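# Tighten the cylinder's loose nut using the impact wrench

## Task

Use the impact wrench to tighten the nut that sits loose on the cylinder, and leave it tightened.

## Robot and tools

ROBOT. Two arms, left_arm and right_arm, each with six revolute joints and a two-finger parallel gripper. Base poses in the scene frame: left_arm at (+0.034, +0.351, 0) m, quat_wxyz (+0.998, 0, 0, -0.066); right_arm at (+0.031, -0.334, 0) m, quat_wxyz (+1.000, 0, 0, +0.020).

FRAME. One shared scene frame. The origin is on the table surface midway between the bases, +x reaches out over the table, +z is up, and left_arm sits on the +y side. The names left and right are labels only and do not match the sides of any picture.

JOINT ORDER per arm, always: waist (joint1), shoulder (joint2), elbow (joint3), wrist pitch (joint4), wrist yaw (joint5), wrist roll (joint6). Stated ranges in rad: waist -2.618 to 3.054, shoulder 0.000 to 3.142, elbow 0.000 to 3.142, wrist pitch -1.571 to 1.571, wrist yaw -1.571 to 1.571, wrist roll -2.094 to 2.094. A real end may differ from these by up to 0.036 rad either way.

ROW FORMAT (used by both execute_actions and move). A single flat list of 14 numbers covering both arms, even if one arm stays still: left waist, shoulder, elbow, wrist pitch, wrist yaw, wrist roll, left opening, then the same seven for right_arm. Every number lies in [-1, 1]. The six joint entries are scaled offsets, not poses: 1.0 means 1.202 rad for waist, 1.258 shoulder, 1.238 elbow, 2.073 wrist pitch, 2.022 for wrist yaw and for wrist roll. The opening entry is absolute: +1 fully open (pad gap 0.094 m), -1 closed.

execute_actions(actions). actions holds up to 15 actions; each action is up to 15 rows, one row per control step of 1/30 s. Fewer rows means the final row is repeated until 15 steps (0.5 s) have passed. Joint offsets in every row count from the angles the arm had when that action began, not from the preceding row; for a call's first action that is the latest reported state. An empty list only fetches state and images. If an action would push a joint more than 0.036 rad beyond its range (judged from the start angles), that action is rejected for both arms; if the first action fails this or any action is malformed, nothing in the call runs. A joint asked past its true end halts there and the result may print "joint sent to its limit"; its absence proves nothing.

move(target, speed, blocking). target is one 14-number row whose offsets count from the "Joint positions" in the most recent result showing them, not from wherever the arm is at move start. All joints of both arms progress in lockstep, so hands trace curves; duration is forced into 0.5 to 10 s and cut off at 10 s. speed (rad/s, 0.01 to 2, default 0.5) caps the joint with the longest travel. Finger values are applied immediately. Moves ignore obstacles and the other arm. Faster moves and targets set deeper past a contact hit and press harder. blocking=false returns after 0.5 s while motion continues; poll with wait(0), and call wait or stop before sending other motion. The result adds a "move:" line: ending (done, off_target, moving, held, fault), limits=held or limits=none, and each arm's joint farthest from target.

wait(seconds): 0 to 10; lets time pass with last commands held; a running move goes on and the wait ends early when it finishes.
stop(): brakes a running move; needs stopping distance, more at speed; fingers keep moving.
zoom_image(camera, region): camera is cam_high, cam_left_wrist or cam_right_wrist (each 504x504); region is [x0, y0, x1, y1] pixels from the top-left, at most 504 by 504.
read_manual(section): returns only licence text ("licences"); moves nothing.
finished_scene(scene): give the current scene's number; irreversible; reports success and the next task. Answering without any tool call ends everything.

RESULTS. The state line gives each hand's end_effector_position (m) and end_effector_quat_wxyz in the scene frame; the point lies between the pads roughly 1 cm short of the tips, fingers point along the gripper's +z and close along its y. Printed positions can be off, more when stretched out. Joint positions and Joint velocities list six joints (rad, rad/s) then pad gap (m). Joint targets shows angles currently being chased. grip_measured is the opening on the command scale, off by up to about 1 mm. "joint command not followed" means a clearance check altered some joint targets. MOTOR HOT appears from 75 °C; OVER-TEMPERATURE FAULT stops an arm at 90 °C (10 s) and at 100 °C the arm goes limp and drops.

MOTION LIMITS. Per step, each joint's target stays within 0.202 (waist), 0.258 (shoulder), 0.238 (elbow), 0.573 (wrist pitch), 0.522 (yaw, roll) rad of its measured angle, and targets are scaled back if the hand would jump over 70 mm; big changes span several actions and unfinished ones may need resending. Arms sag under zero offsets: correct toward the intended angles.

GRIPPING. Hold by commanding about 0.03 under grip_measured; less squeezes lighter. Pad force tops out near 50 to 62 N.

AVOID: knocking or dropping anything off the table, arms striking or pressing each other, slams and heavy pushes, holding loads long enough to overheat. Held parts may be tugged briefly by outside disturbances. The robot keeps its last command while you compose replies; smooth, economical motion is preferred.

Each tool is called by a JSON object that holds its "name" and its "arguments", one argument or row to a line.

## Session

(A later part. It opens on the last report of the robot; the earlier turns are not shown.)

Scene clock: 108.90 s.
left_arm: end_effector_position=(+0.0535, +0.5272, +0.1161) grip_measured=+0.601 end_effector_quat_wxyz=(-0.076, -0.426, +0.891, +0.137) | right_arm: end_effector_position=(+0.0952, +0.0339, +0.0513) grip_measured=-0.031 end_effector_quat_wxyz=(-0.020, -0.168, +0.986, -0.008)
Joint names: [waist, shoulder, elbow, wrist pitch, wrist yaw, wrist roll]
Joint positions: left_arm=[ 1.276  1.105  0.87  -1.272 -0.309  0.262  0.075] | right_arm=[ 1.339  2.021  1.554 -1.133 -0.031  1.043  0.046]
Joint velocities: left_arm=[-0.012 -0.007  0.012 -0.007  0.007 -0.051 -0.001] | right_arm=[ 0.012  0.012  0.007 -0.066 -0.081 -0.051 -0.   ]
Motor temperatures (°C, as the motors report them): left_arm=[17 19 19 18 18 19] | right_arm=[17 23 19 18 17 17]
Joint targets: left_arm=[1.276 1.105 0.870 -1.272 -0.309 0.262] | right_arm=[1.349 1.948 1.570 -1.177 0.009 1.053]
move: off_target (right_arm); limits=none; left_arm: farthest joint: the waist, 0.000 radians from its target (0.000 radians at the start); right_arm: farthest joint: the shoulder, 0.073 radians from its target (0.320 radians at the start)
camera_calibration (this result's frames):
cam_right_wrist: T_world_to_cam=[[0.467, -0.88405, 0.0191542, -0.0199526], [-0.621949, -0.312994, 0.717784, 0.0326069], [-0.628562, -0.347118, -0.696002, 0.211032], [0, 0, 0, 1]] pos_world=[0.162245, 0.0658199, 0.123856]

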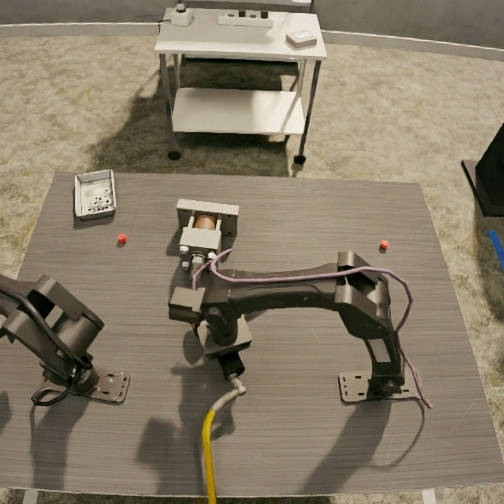

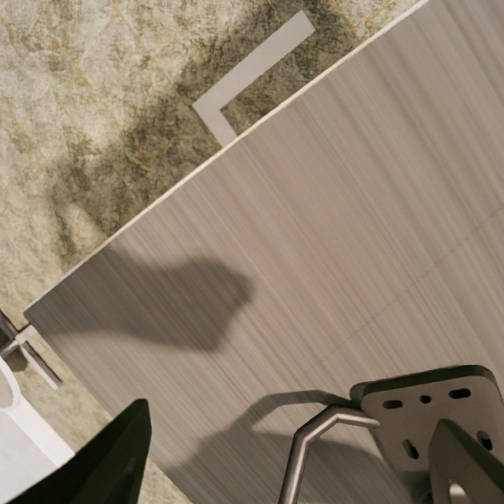

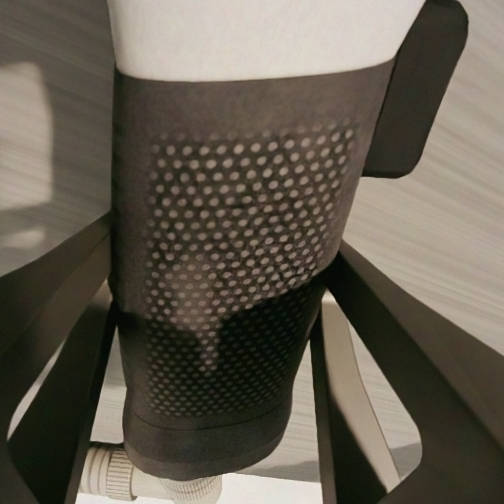

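{"name": "move", "arguments": {
  "target": [0,0,0,0,0,0,1, 0,-0.058,0.013,-0.02,0.02,-0.48,-0.1],
  "speed": 0.3
}}

Scene clock: 122.77 s.
left_arm: end_effector_position=(+0.0535, +0.5272, +0.1161) grip_measured=+1.000 end_effector_quat_wxyz=(-0.076, -0.426, +0.891, +0.137) | right_arm: end_effector_position=(+0.1027, +0.0152, +0.0523) grip_measured=-0.032 end_effector_quat_wxyz=(-0.028, -0.582, +0.812, -0.039)
Joint names: [waist, shoulder, elbow, wrist pitch, wrist yaw, wrist roll]
Joint positions: left_arm=[ 1.276  1.105  0.87  -1.272 -0.309  0.262  0.094] | right_arm=[ 1.334  2.017  1.548 -1.195  0.019  0.131  0.045]
Joint velocities: left_arm=[-0.002  0.002 -0.022 -0.037 -0.007 -0.022  0.   ] | right_arm=[-0.007 -0.002 -0.002  0.081 -0.081  0.022  0.001]
Motor temperatures (°C, as the motors report them): left_arm=[17 19 19 19 18 19] | right_arm=[17 27 19 18 17 17]
Joint targets: left_arm=[1.276 1.105 0.870 -1.272 -0.309 0.262] | right_arm=[1.340 1.948 1.570 -1.175 0.010 0.072]
move: off_target (right_arm); limits=none; left_arm: farthest joint: the waist, 0.000 radians from its target (0.000 radians at the start); right_arm: farthest joint: the shoulder, 0.069 radians from its target (0.073 radians at the start)
camera_calibration (this result's frames):
cam_right_wrist: T_world_to_cam=[[0.984177, -0.174209, 0.0323676, -0.104547], [-0.138751, -0.644093, 0.752258, -0.0157255], [-0.110202, -0.744846, -0.658073, 0.160802], [0, 0, 0, 1]] pos_world=[0.118431, 0.0914312, 0.121033]

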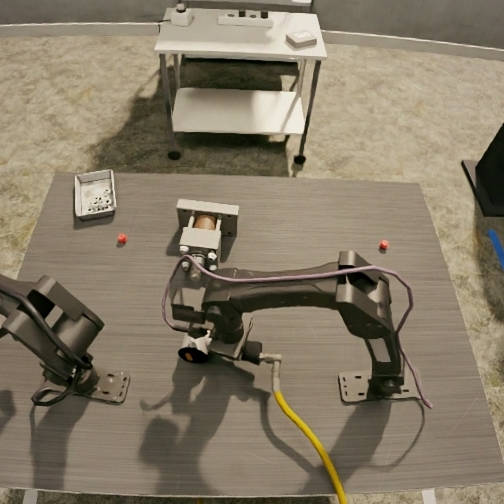

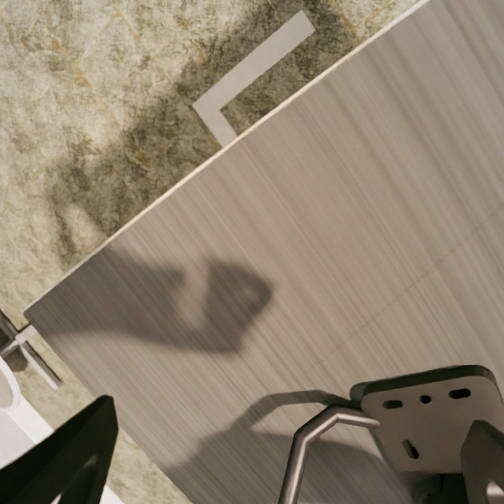

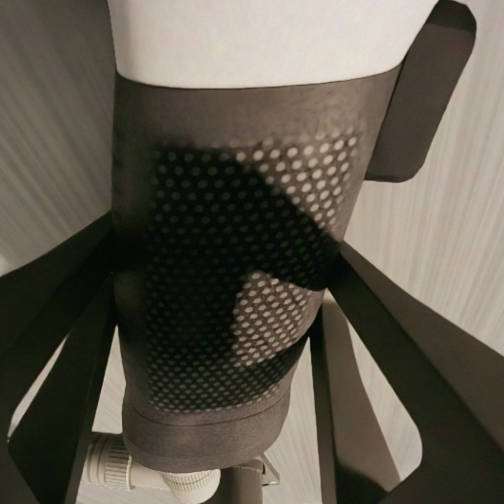

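{"name": "move", "arguments": {
  "target": [0,0,0,0,0,0,1, 0,-0.1,0.06,-0.02,0,-0.03,-0.15],
  "speed": 0.15
}}

{"name": "zoom_image", "arguments": {
  "camera": "cam_high",
  "region": [150, 240, 310, 400]
}}

Scene clock: 127.33 s.
left_arm: end_effector_position=(+0.0535, +0.5272, +0.1161) grip_measured=+1.000 end_effector_quat_wxyz=(-0.076, -0.426, +0.891, +0.137) | right_arm: end_effector_position=(+0.0980, +0.0131, +0.0687) grip_measured=-0.032 end_effector_quat_wxyz=(-0.029, -0.593, +0.805, -0.023)
Joint names: [waist, shoulder, elbow, wrist pitch, wrist yaw, wrist roll]
Joint positions: left_arm=[ 1.276  1.105  0.87  -1.272 -0.309  0.262  0.094] | right_arm=[ 1.334  1.975  1.556 -1.226 -0.005  0.105  0.045]
Joint velocities: left_arm=[-0.027 -0.012  0.007  0.007 -0.037 -0.095  0.   ] | right_arm=[ 0.007  0.007 -0.002 -0.022  0.022 -0.022 -0.001]
Motor temperatures (°C, as the motors report them): left_arm=[17 19 19 19 18 19] | right_arm=[17 28 19 18 17 18]
Joint targets: left_arm=[1.276 1.105 0.870 -1.272 -0.309 0.262] | right_arm=[1.334 1.891 1.622 -1.237 0.019 0.070]
move: off_target (right_arm); limits=none; left_arm: farthest joint: the waist, 0.000 radians from its target (0.000 radians at the start); right_arm: farthest joint: the shoulder, 0.084 radians from its target (0.126 radians at the start)
camera_calibration (this result's frames):
cam_right_wrist: T_world_to_cam=[[0.98843, -0.151502, 0.00727773, -0.0997953], [-0.107262, -0.664265, 0.739761, -0.0319952], [-0.107241, -0.731983, -0.67283, 0.170097], [0, 0, 0, 1]] pos_world=[0.11345, 0.0881355, 0.138841]

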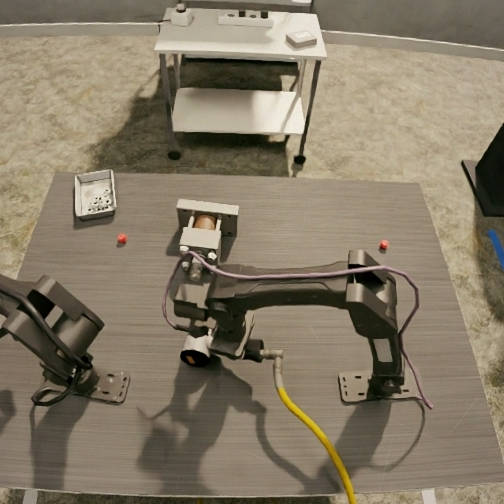

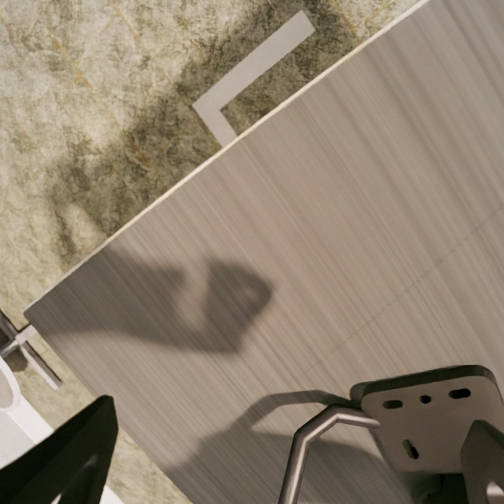

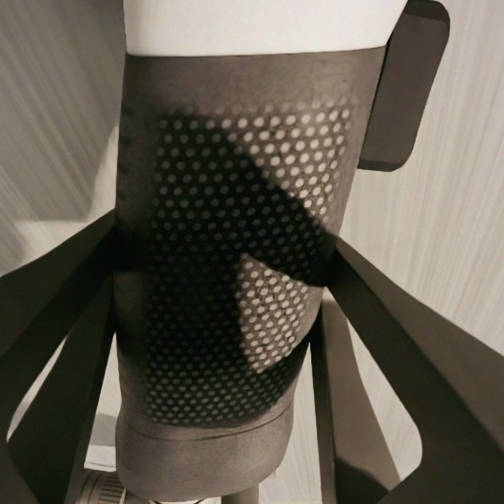

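Region (150, 240, 310, 400) of cam_high's 504x504 image, scaled by 3.150, with more detail than that image has.

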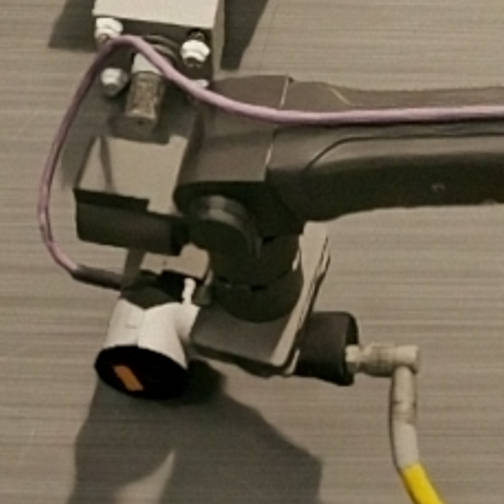

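{"name": "move", "arguments": {
  "target": [0,0,0,0,0,0,1, 0,0.03,-0.13,0.095,0,0,-0.1],
  "speed": 0.2
}}

{"name": "execute_actions", "arguments": {
  "actions": [
    [[0,0,0,0,0,0,1, 0,0,0,0,0,0,0.7]]
  ]
}}

{"name": "move", "arguments": {
  "target": [0,0,0,0,0,0,1, -0.2,-0.6,-0.25,-0.1,0,0,1],
  "speed": 0.6
}}

{"name": "zoom_image", "arguments": {
  "camera": "cam_high",
  "region": [130, 190, 330, 390]
}}

Scene clock: 133.23 s.
left_arm: end_effector_position=(+0.0535, +0.5272, +0.1161) grip_measured=+1.000 end_effector_quat_wxyz=(-0.076, -0.426, +0.891, +0.137) | right_arm: end_effector_position=(+0.0903, -0.0035, +0.0284) grip_measured=-0.032 end_effector_quat_wxyz=(-0.055, -0.581, +0.811, -0.032)
Joint names: [waist, shoulder, elbow, wrist pitch, wrist yaw, wrist roll]
Joint positions: left_arm=[ 1.276  1.105  0.87  -1.272 -0.309  0.262  0.094] | right_arm=[ 1.334  1.996  1.415 -1.114 -0.029  0.13   0.045]
Joint velocities: left_arm=[ 0.002 -0.007 -0.012 -0.007 -0.022  0.037  0.   ] | right_arm=[-0.007  0.007 -0.012 -0.022 -0.007  0.022 -0.   ]
Motor temperatures (°C, as the motors report them): left_arm=[17 19 19 19 18 19] | right_arm=[17 28 20 18 17 18]
Joint targets: left_arm=[1.276 1.105 0.870 -1.272 -0.309 0.262] | right_arm=[1.334 2.012 1.395 -1.029 -0.004 0.105]
move: off_target (right_arm); limits=none; left_arm: farthest joint: the waist, 0.000 radians from its target (0.000 radians at the start); right_arm: farthest joint: the wrist pitch, 0.085 radians from its target (0.197 radians at the start)
camera_calibration (this result's frames):
cam_right_wrist: T_world_to_cam=[[0.983835, -0.178388, -0.015699, -0.0934637], [-0.101408, -0.627234, 0.772201, -0.0154321], [-0.147599, -0.758126, -0.635184, 0.132465], [0, 0, 0, 1]] pos_world=[0.109939, 0.0740726, 0.0945888]

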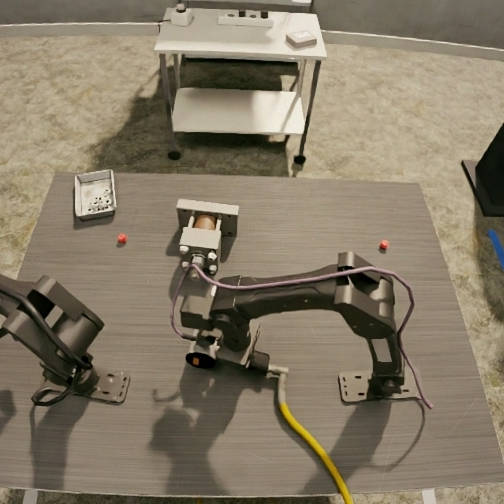

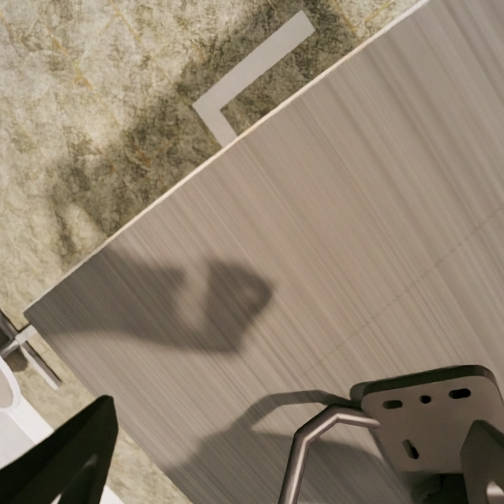

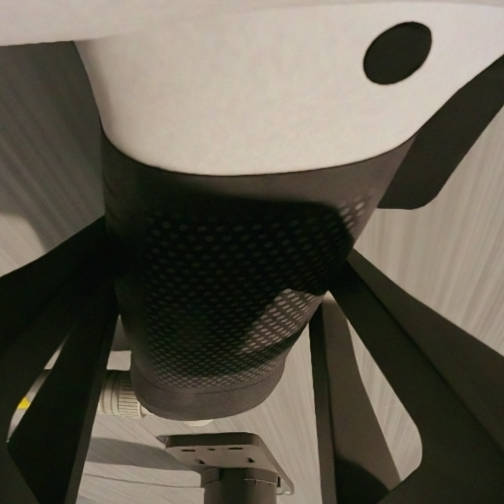

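Scene clock: 133.73 s.
left_arm: end_effector_position=(+0.0535, +0.5272, +0.1161) grip_measured=+1.000 end_effector_quat_wxyz=(-0.076, -0.426, +0.891, +0.137) | right_arm: end_effector_position=(+0.0892, -0.0028, +0.0284) grip_measured=+0.698 end_effector_quat_wxyz=(-0.057, -0.580, +0.812, -0.029)
Joint names: [waist, shoulder, elbow, wrist pitch, wrist yaw, wrist roll]
Joint positions: left_arm=[ 1.276  1.105  0.87  -1.272 -0.309  0.262  0.094] | right_arm=[ 1.334  1.996  1.415 -1.112 -0.036  0.131  0.08 ]
Joint velocities: left_arm=[ 0.007  0.002 -0.012 -0.051  0.037 -0.037  0.   ] | right_arm=[ 0.002  0.012 -0.027 -0.037 -0.066 -0.051 -0.   ]
Motor temperatures (°C, as the motors report them): left_arm=[17 19 19 19 18 19] | right_arm=[17 28 20 18 17 18]
Joint targets: left_arm=[1.276 1.105 0.870 -1.272 -0.309 0.262] | right_arm=[1.334 1.996 1.415 -1.115 -0.029 0.130]
camera_calibration (this result's frames):
cam_right_wrist: T_world_to_cam=[[0.983295, -0.180651, -0.0222939, -0.0920199], [-0.098156, -0.629401, 0.770857, -0.0153451], [-0.153288, -0.755791, -0.636618, 0.133378], [0, 0, 0, 1]] pos_world=[0.109422, 0.0745239, 0.094688]

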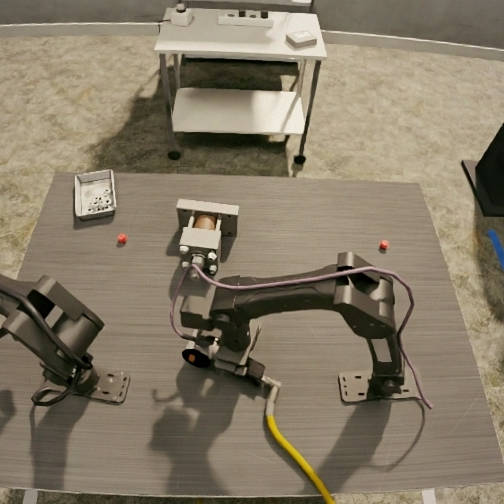

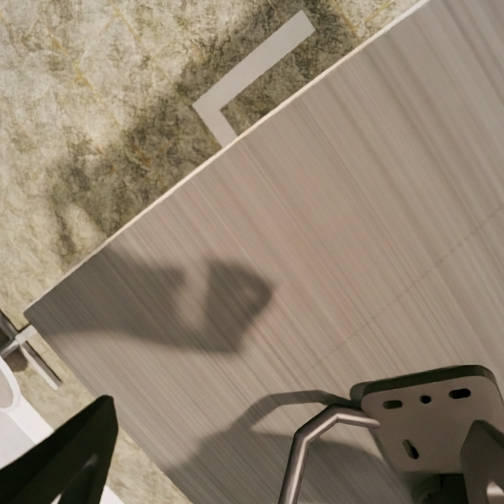

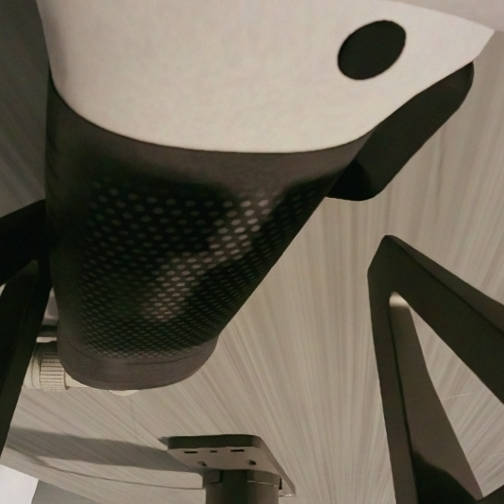

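Scene clock: 135.53 s.
left_arm: end_effector_position=(+0.0535, +0.5272, +0.1161) grip_measured=+1.000 end_effector_quat_wxyz=(-0.076, -0.426, +0.891, +0.137) | right_arm: end_effector_position=(+0.1165, -0.1278, +0.1511) grip_measured=+1.000 end_effector_quat_wxyz=(+0.046, -0.485, +0.872, +0.056)
Joint names: [waist, shoulder, elbow, wrist pitch, wrist yaw, wrist roll]
Joint positions: left_arm=[ 1.276  1.105  0.87  -1.272 -0.309  0.262  0.094] | right_arm=[ 1.103  1.254  1.123 -1.3   -0.036  0.131  0.094]
Joint velocities: left_arm=[ 0.007 -0.007  0.007  0.022 -0.081  0.022  0.   ] | right_arm=[ 0.007  0.007  0.012 -0.007 -0.022 -0.037 -0.002]
Motor temperatures (°C, as the motors report them): left_arm=[17 19 19 19 18 19] | right_arm=[17 27 20 18 17 18]
Joint targets: left_arm=[1.276 1.105 0.870 -1.272 -0.309 0.262] | right_arm=[1.093 1.241 1.105 -1.320 -0.035 0.131]
move: done; limits=none; left_arm: farthest joint: the waist, 0.000 radians from its target (0.000 radians at the start); right_arm: farthest joint: the wrist pitch, 0.019 radians from its target (0.207 radians at the start)
camera_calibration (this result's frames):
cam_right_wrist: T_world_to_cam=[[0.918092, -0.395969, -0.0177627, -0.15935], [-0.31342, -0.752667, 0.579017, -0.147599], [-0.242643, -0.526024, -0.815122, 0.187998], [0, 0, 0, 1]] pos_world=[0.145654, -0.0752993, 0.235873]

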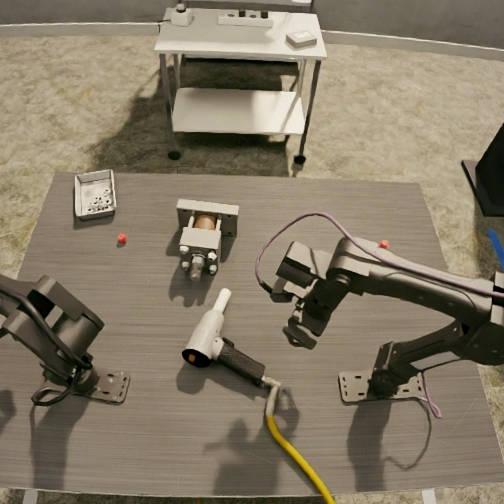

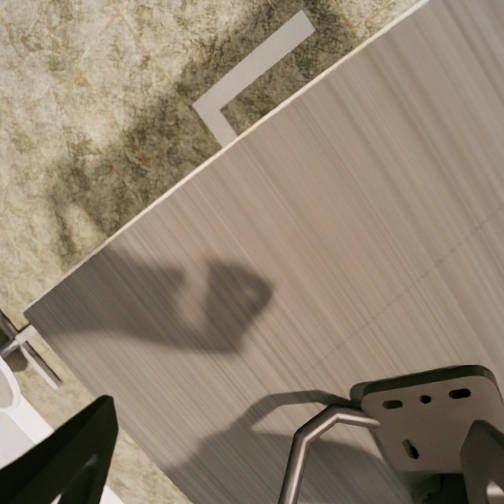

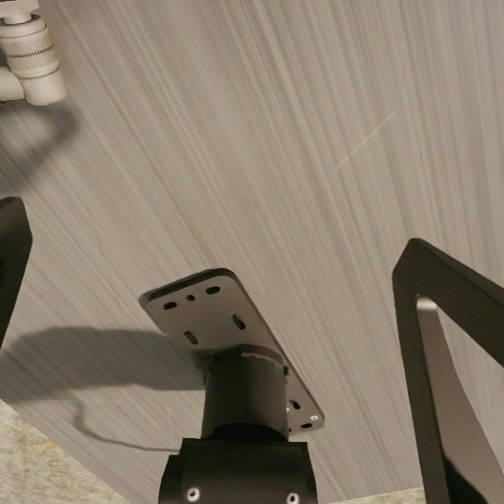

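Region (130, 190, 330, 390) of cam_high's 504x504 image, scaled by 2.520, with more detail than that image has.

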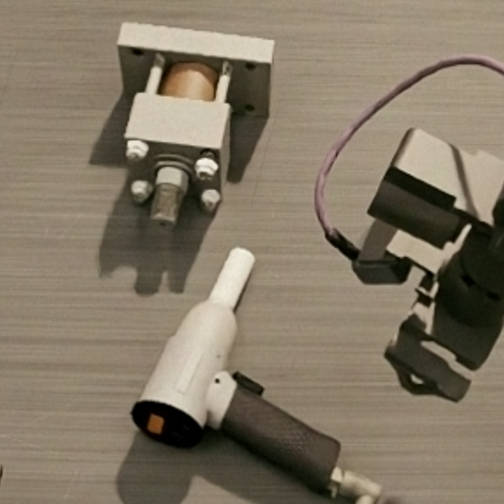

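{"name": "execute_actions", "arguments": {
  "actions": [
    [[-0.05,0,0.02,0,0.02,0,1, -0.02,-0.02,-0.02,0,0,0,1],[-0.1,0,0.04,-0.01,0.04,0,1, -0.05,-0.04,-0.04,0,0,0,1],[-0.16,0,0.06,-0.02,0.06,0,1, -0.08,-0.06,-0.06,0,0,0,1],[-0.22,0,0.08,-0.03,0.09,0,1, -0.12,-0.08,-0.08,0,0,0,1],[-0.3,0,0.1,-0.04,0.12,0,1, -0.16,-0.1,-0.1,0,0,0,1],[-0.4,0,0.12,-0.05,0.153,0,1, -0.2,-0.12,-0.12,0,0,0,1]]
  ]
}}

{"name": "move", "arguments": {
  "target": [-1,0,0,0,0,0.1,1, -0.2,-0.1,-0.1,0,0,0,1],
  "speed": 1.2
}}

Scene clock: 149.93 s.
left_arm: end_effector_position=(+0.1697, +0.4646, +0.1401) grip_measured=+1.000 end_effector_quat_wxyz=(+0.041, -0.202, +0.978, +0.034) | right_arm: end_effector_position=(+0.1426, -0.1791, +0.1386) grip_measured=+1.000 end_effector_quat_wxyz=(+0.054, -0.380, +0.922, +0.050)
Joint names: [waist, shoulder, elbow, wrist pitch, wrist yaw, wrist roll]
Joint positions: left_arm=[ 0.801  1.105  0.995 -1.357 -0.024  0.262  0.094] | right_arm=[ 0.869  1.118  0.991 -1.299 -0.032  0.131  0.094]
Joint velocities: left_arm=[-0.002 -0.017 -0.002 -0.051  0.139 -0.037  0.   ] | right_arm=[-0.002 -0.007  0.002 -0.007 -0.007 -0.007 -0.001]
Motor temperatures (°C, as the motors report them): left_arm=[17 19 19 19 18 19] | right_arm=[17 23 19 18 17 17]
Joint targets: left_arm=[0.796 1.105 1.018 -1.375 0.000 0.262] | right_arm=[0.862 1.103 0.975 -1.300 -0.036 0.131]
camera_calibration (this result's frames):
cam_left_wrist: T_world_to_cam=[[0.451025, -0.88586, -0.108757, 0.353883], [-0.813678, -0.458195, 0.357749, 0.353323], [-0.366748, -0.0728604, -0.927463, 0.323349], [0, 0, 0, 1]] pos_world=[0.246469, 0.498941, 0.211981]
cam_right_wrist: T_world_to_cam=[[0.80134, -0.598048, -0.013913, -0.223883], [-0.482475, -0.659881, 0.575999, -0.129624], [-0.353656, -0.454858, -0.817332, 0.186008], [0, 0, 0, 1]] pos_world=[0.182649, -0.134822, 0.223578]

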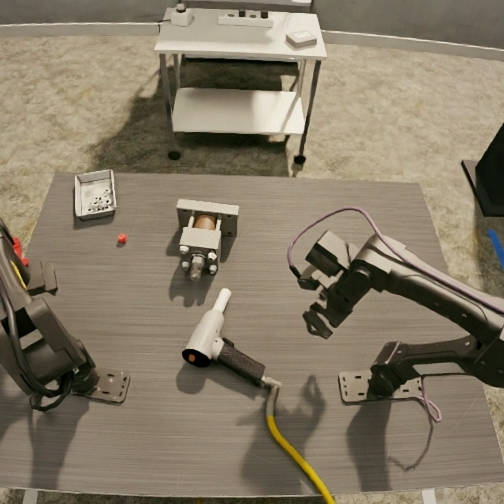

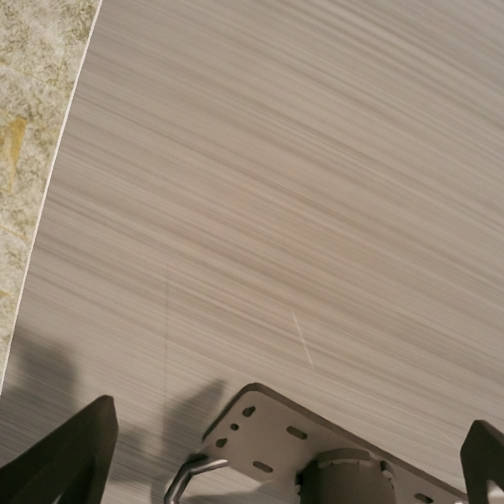

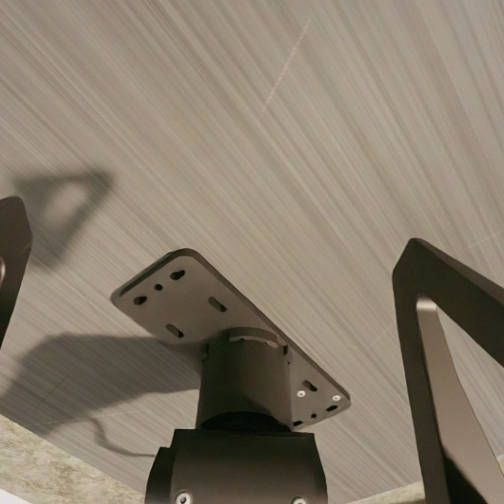

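Scene clock: 151.67 s.
left_arm: end_effector_position=(+0.1895, +0.2668, +0.1401) grip_measured=+1.000 end_effector_quat_wxyz=(+0.051, +0.470, +0.881, +0.011) | right_arm: end_effector_position=(+0.1562, -0.2238, +0.1247) grip_measured=+1.000 end_effector_quat_wxyz=(+0.059, -0.271, +0.960, +0.042)
Joint names: [waist, shoulder, elbow, wrist pitch, wrist yaw, wrist roll]
Joint positions: left_arm=[-0.392  1.105  0.995 -1.358 -0.025  0.457  0.094] | right_arm=[ 0.639  1.016  0.885 -1.299 -0.032  0.131  0.094]
Joint velocities: left_arm=[-0.002 -0.002  0.002 -0.081 -0.022 -0.051  0.   ] | right_arm=[ 0.002  0.012  0.002 -0.066 -0.051 -0.007 -0.   ]
Motor temperatures (°C, as the motors report them): left_arm=[17 19 19 19 18 19] | right_arm=[17 23 19 18 17 17]
Joint targets: left_arm=[-0.401 1.105 0.995 -1.357 -0.024 0.464] | right_arm=[0.629 0.992 0.867 -1.299 -0.032 0.131]
move: off_target (right_arm); limits=none; left_arm: farthest joint: the waist, 0.009 radians from its target (1.202 radians at the start); right_arm: farthest joint: the shoulder, 0.024 radians from its target (0.126 radians at the start)
camera_calibration (this result's frames):
cam_left_wrist: T_world_to_cam=[[-0.787242, -0.603498, -0.126653, 0.331517], [-0.602252, 0.70836, 0.368127, -0.0739644], [-0.132448, 0.366082, -0.921109, 0.15376], [0, 0, 0, 1]] pos_world=[0.236804, 0.196175, 0.210846]
cam_right_wrist: T_world_to_cam=[[0.643849, -0.765026, -0.0139572, -0.274453], [-0.619197, -0.531661, 0.577868, -0.0947661], [-0.449504, -0.363417, -0.816011, 0.19441], [0, 0, 0, 1]] pos_world=[0.205416, -0.189695, 0.209572]

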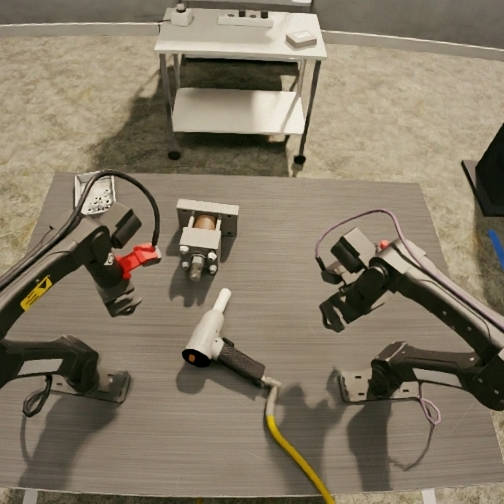

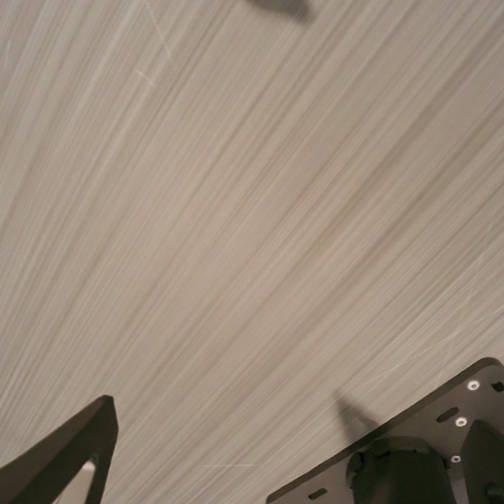

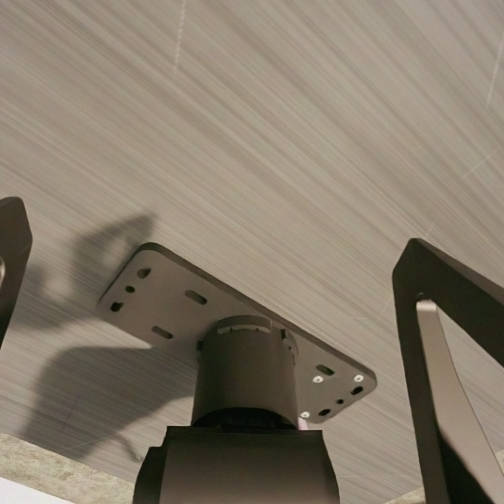

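{"name": "move", "arguments": {
  "target": [-0.79,0.63,0.448,0.077,0.016,0.106,1, 0,0,0,0,0,0,1],
  "speed": 0.8
}}

Scene clock: 156.57 s.
left_arm: end_effector_position=(+0.0659, +0.0040, +0.0802) grip_measured=+1.000 end_effector_quat_wxyz=(-0.015, +0.878, +0.479, +0.005) | right_arm: end_effector_position=(+0.1562, -0.2238, +0.1247) grip_measured=+1.000 end_effector_quat_wxyz=(+0.059, -0.271, +0.960, +0.042)
Joint names: [waist, shoulder, elbow, wrist pitch, wrist yaw, wrist roll]
Joint positions: left_arm=[-1.347  1.908  1.511 -1.206  0.003  0.662  0.094] | right_arm=[ 0.639  1.016  0.885 -1.299 -0.032  0.131  0.094]
Joint velocities: left_arm=[-0.007 -0.007 -0.002 -0.007  0.022 -0.037  0.   ] | right_arm=[ 0.002 -0.017  0.002  0.037  0.037 -0.051 -0.   ]
Motor temperatures (°C, as the motors report them): left_arm=[17 19 19 19 18 19] | right_arm=[17 22 19 18 17 17]
Joint targets: left_arm=[-1.342 1.898 1.550 -1.199 0.008 0.671] | right_arm=[0.639 1.016 0.885 -1.299 -0.032 0.131]
move: off_target (left_arm); limits=none; left_arm: farthest joint: the elbow, 0.038 radians from its target (0.554 radians at the start); right_arm: farthest joint: the waist, 0.000 radians from its target (0.000 radians at the start)
camera_calibration (this result's frames):
cam_left_wrist: T_world_to_cam=[[-0.868391, 0.493911, -0.0441487, 0.0623523], [0.418123, 0.777178, 0.470285, -0.0159181], [0.26659, 0.389932, -0.88141, 0.148875], [0, 0, 0, 1]] pos_world=[0.0211134, -0.0764762, 0.141458]
cam_right_wrist: T_world_to_cam=[[0.643849, -0.765026, -0.0139572, -0.274453], [-0.619197, -0.531661, 0.577868, -0.0947661], [-0.449504, -0.363417, -0.816011, 0.19441], [0, 0, 0, 1]] pos_world=[0.205416, -0.189695, 0.209572]

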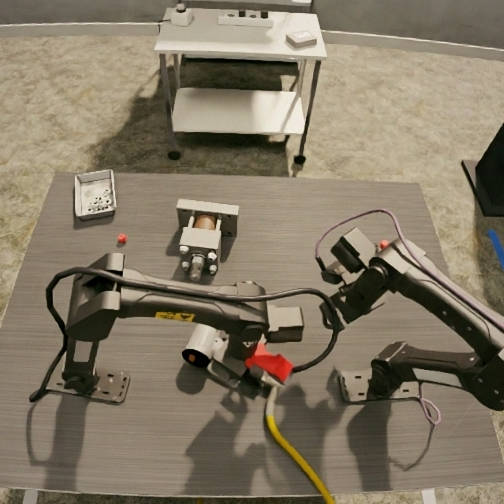

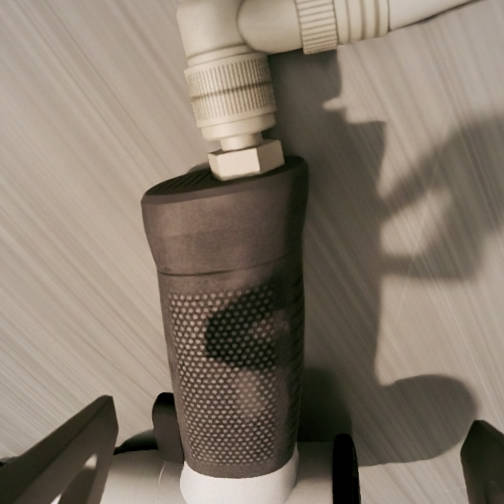

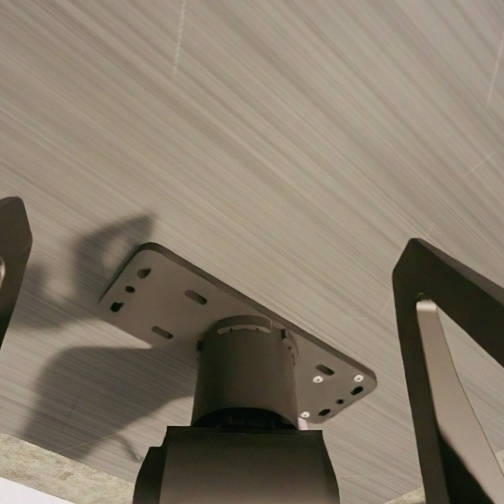

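{"name": "move", "arguments": {
  "target": [0.035,0,0,0.03,0,-0.024,1, 0,0,0,0,0,0,1],
  "speed": 0.2
}}

{"name": "move", "arguments": {
  "target": [0,0.062,-0.098,0.09,0,0,1, 0,0,0,0,0,0,1],
  "speed": 0.2
}}

Scene clock: 162.67 s.
left_arm: end_effector_position=(+0.0797, -0.0063, +0.0801) grip_measured=+1.000 end_effector_quat_wxyz=(+0.007, +0.859, +0.512, -0.004) | right_arm: end_effector_position=(+0.1562, -0.2238, +0.1247) grip_measured=+1.000 end_effector_quat_wxyz=(+0.059, -0.271, +0.960, +0.042)
Joint names: [waist, shoulder, elbow, wrist pitch, wrist yaw, wrist roll]
Joint positions: left_arm=[-1.312  1.908  1.511 -1.159  0.002  0.622  0.094] | right_arm=[ 0.639  1.016  0.885 -1.299 -0.032  0.131  0.094]
Joint velocities: left_arm=[ 0.022  0.007 -0.007  0.051  0.037 -0.037  0.   ] | right_arm=[-0.027  0.007  0.002  0.007 -0.007 -0.037 -0.001]
Motor temperatures (°C, as the motors report them): left_arm=[17 21 20 19 18 19] | right_arm=[17 21 19 18 17 17]
Joint targets: left_arm=[-1.305 1.908 1.511 -1.144 0.003 0.614] | right_arm=[0.639 1.016 0.885 -1.299 -0.032 0.131]
move: done; limits=none; left_arm: farthest joint: the wrist pitch, 0.015 radians from its target (0.063 radians at the start); right_arm: farthest joint: the waist, 0.000 radians from its target (0.000 radians at the start)
camera_calibration (this result's frames):
cam_left_wrist: T_world_to_cam=[[-0.902728, 0.424287, -0.071152, 0.0838502], [0.354675, 0.827584, 0.435099, -0.0054172], [0.243491, 0.36754, -0.897567, 0.152125], [0, 0, 0, 1]] pos_world=[0.0405743, -0.0870052, 0.144865]
cam_right_wrist: T_world_to_cam=[[0.643849, -0.765026, -0.0139572, -0.274453], [-0.619197, -0.531661, 0.577868, -0.0947661], [-0.449504, -0.363417, -0.816011, 0.19441], [0, 0, 0, 1]] pos_world=[0.205416, -0.189695, 0.209572]

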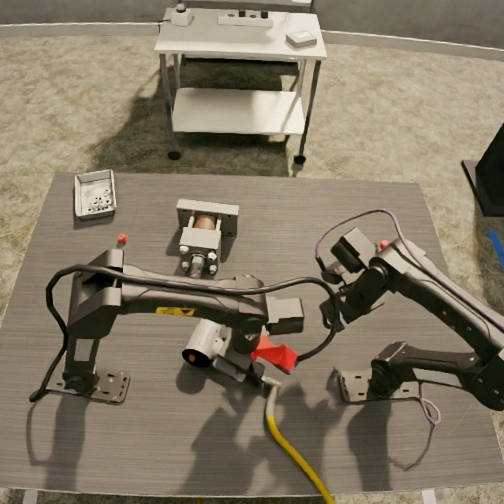

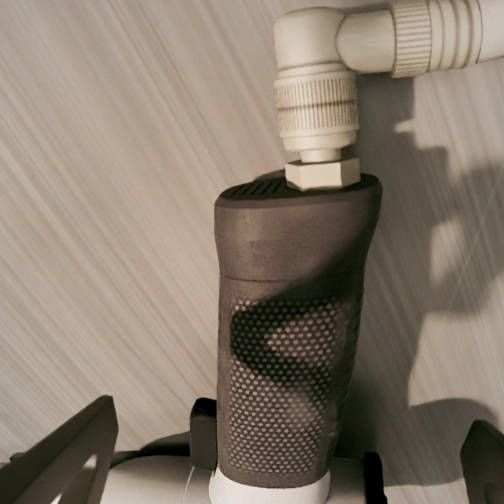

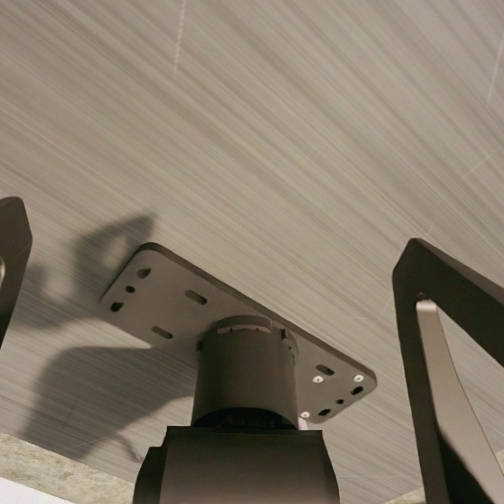

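Scene clock: 164.23 s.
left_arm: end_effector_position=(+0.0800, -0.0088, +0.0251) grip_measured=+1.000 end_effector_quat_wxyz=(-0.003, +0.859, +0.512, +0.000) | right_arm: end_effector_position=(+0.1562, -0.2238, +0.1247) grip_measured=+1.000 end_effector_quat_wxyz=(+0.059, -0.271, +0.960, +0.042)
Joint names: [waist, shoulder, elbow, wrist pitch, wrist yaw, wrist roll]
Joint positions: left_arm=[-1.312  1.989  1.4   -0.988  0.002  0.622  0.094] | right_arm=[ 0.639  1.016  0.885 -1.299 -0.032  0.131  0.094]
Joint velocities: left_arm=[-0.027 -0.012 -0.007  0.051 -0.007  0.037  0.   ] | right_arm=[ 0.017  0.002  0.012  0.022 -0.007  0.007 -0.   ]
Motor temperatures (°C, as the motors report them): left_arm=[17 21 20 19 18 19] | right_arm=[17 21 19 18 17 17]
Joint targets: left_arm=[-1.312 1.986 1.390 -0.973 0.002 0.622] | right_arm=[0.639 1.016 0.885 -1.299 -0.032 0.131]
move: done; limits=none; left_arm: farthest joint: the wrist pitch, 0.015 radians from its target (0.187 radians at the start); right_arm: farthest joint: the waist, 0.000 radians from its target (0.000 radians at the start)
camera_calibration (this result's frames):
cam_left_wrist: T_world_to_cam=[[-0.902904, 0.425674, -0.0597216, 0.0810428], [0.355865, 0.818188, 0.451585, 0.0199255], [0.241092, 0.386485, -0.890227, 0.103759], [0, 0, 0, 1]] pos_world=[0.0410677, -0.0909017, 0.0882106]
cam_right_wrist: T_world_to_cam=[[0.643849, -0.765026, -0.0139572, -0.274453], [-0.619197, -0.531661, 0.577868, -0.0947661], [-0.449504, -0.363417, -0.816011, 0.19441], [0, 0, 0, 1]] pos_world=[0.205416, -0.189695, 0.209572]

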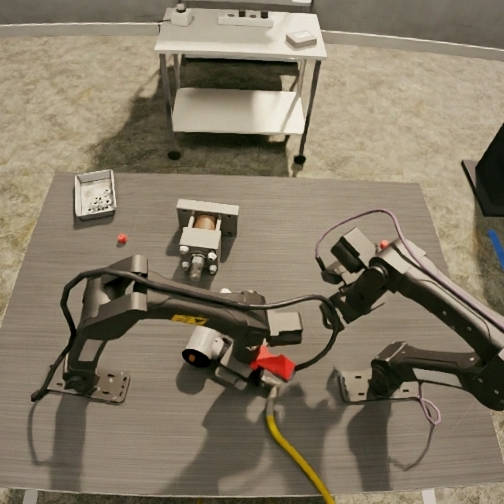

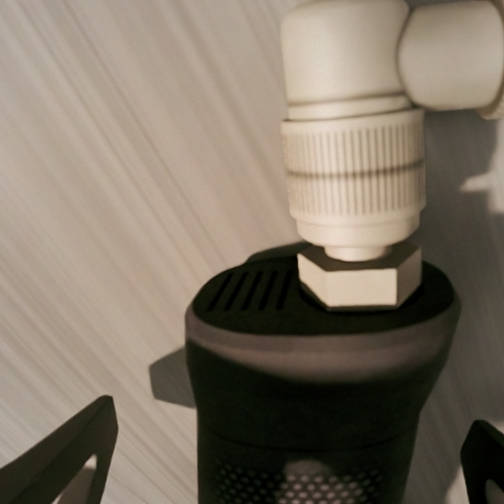

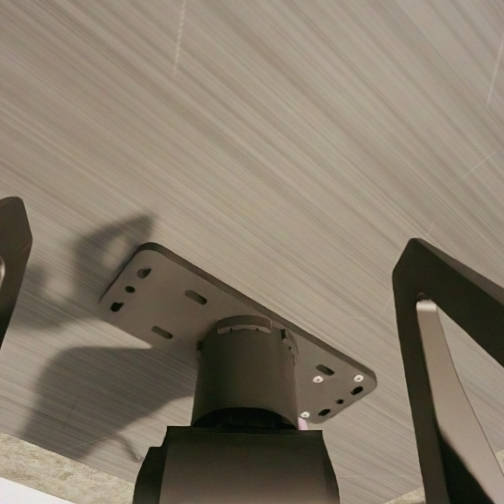

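{"name": "execute_actions", "arguments": {
  "actions": [
    [[0,0,0,0,0,0,0.3, 0,0,0,0,0,0,1]],
    [[0,0,0,0,0,0,0.05, 0,0,0,0,0,0,1]],
    [[0,0,0,0,0,0,-0.12, 0,0,0,0,0,0,1]],
    [[0,0,0,0,0,0,-0.12, 0,0,0,0,0,0,1]]
  ]
}}

{"name": "move", "arguments": {
  "target": [0,-0.05,0.02,0,0,-0.29,-0.12, 0,0,0,0,0,0,1],
  "speed": 0.3
}}

Scene clock: 170.50 s.
left_arm: end_effector_position=(+0.0789, -0.0084, +0.0251) grip_measured=-0.030 end_effector_quat_wxyz=(-0.005, +0.859, +0.512, -0.002) | right_arm: end_effector_position=(+0.1562, -0.2238, +0.1247) grip_measured=+1.000 end_effector_quat_wxyz=(+0.059, -0.271, +0.960, +0.042)
Joint names: [waist, shoulder, elbow, wrist pitch, wrist yaw, wrist roll]
Joint positions: left_arm=[-1.312  1.989  1.4   -0.99   0.008  0.621  0.046] | right_arm=[ 0.639  1.016  0.885 -1.299 -0.032  0.131  0.094]
Joint velocities: left_arm=[-0.007 -0.002 -0.002 -0.007 -0.081 -0.022 -0.002] | right_arm=[-0.007  0.007 -0.022 -0.007  0.007  0.007  0.001]
Motor temperatures (°C, as the motors report them): left_arm=[17 22 20 19 18 19] | right_arm=[17 20 19 18 17 17]
Joint targets: left_arm=[-1.312 1.989 1.400 -0.990 0.008 0.621] | right_arm=[0.639 1.016 0.885 -1.299 -0.032 0.131]
camera_calibration (this result's frames):
cam_left_wrist: T_world_to_cam=[[-0.903746, 0.424691, -0.0536782, 0.079786], [0.357582, 0.817907, 0.450735, 0.0198331], [0.235327, 0.388156, -0.891042, 0.104349], [0, 0, 0, 1]] pos_world=[0.0404581, -0.0906097, 0.0883227]
cam_right_wrist: T_world_to_cam=[[0.643849, -0.765026, -0.0139572, -0.274453], [-0.619197, -0.531661, 0.577868, -0.0947661], [-0.449504, -0.363417, -0.816011, 0.19441], [0, 0, 0, 1]] pos_world=[0.205416, -0.189695, 0.209572]

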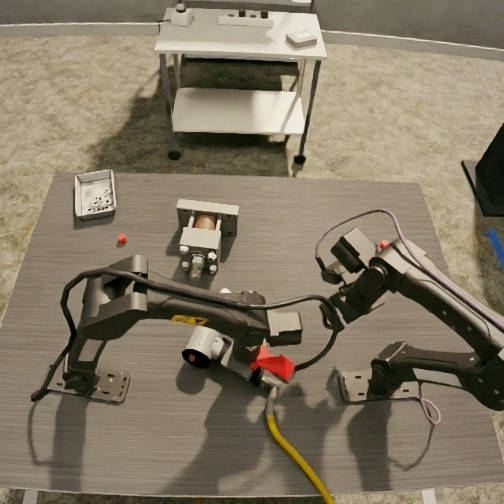

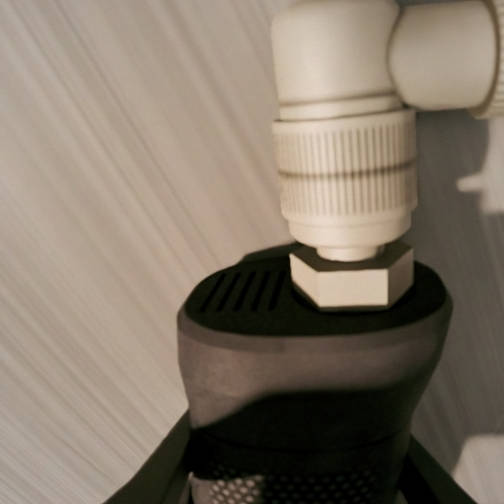

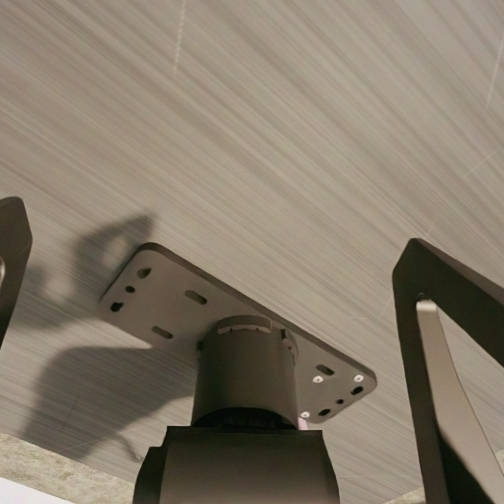

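Scene clock: 173.07 s.
left_arm: end_effector_position=(+0.0893, -0.0188, +0.0328) grip_measured=-0.031 end_effector_quat_wxyz=(+0.034, +0.720, +0.693, +0.002) | right_arm: end_effector_position=(+0.1562, -0.2238, +0.1247) grip_measured=+1.000 end_effector_quat_wxyz=(+0.059, -0.271, +0.960, +0.042)
Joint names: [waist, shoulder, elbow, wrist pitch, wrist yaw, wrist roll]
Joint positions: left_arm=[-1.312  1.968  1.4   -0.951 -0.043  0.165  0.046] | right_arm=[ 0.639  1.016  0.885 -1.299 -0.032  0.131  0.094]
Joint velocities: left_arm=[ 0.017 -0.017 -0.012 -0.066 -0.007 -0.007 -0.   ] | right_arm=[ 0.007 -0.032 -0.022  0.007 -0.037 -0.037 -0.   ]
Motor temperatures (°C, as the motors report them): left_arm=[17 23 20 19 18 19] | right_arm=[17 20 19 18 17 17]
Joint targets: left_arm=[-1.312 1.926 1.425 -0.990 0.007 0.035] | right_arm=[0.639 1.016 0.885 -1.299 -0.032 0.131]
move: off_target (left_arm); limits=none; left_arm: farthest joint: the wrist roll, 0.130 radians from its target (0.586 radians at the start); right_arm: farthest joint: the waist, 0.000 radians from its target (0.000 radians at the start)
camera_calibration (this result's frames):
cam_left_wrist: T_world_to_cam=[[-0.993424, -0.0218568, -0.112389, 0.0955185], [-0.0657271, 0.912621, 0.403489, 0.0623263], [0.0937499, 0.408223, -0.908056, 0.126357], [0, 0, 0, 1]] pos_world=[0.0871409, -0.106374, 0.100326]
cam_right_wrist: T_world_to_cam=[[0.643849, -0.765026, -0.0139572, -0.274453], [-0.619197, -0.531661, 0.577868, -0.0947661], [-0.449504, -0.363417, -0.816011, 0.19441], [0, 0, 0, 1]] pos_world=[0.205416, -0.189695, 0.209572]

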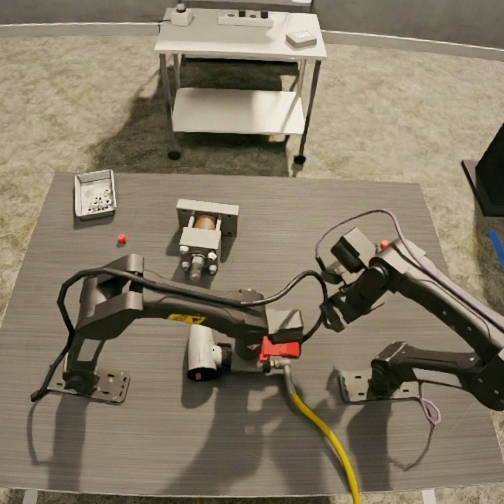

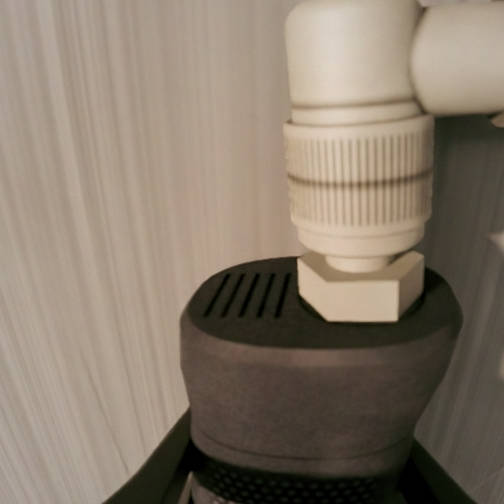

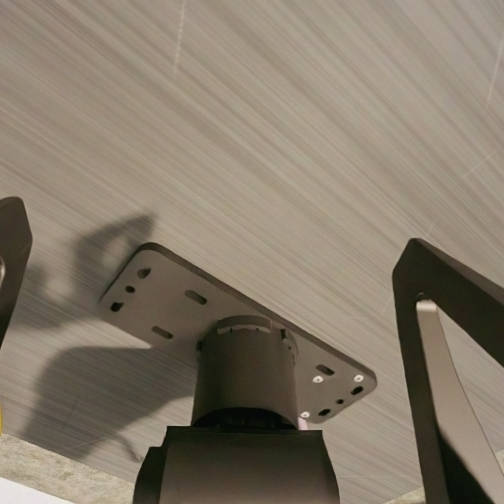

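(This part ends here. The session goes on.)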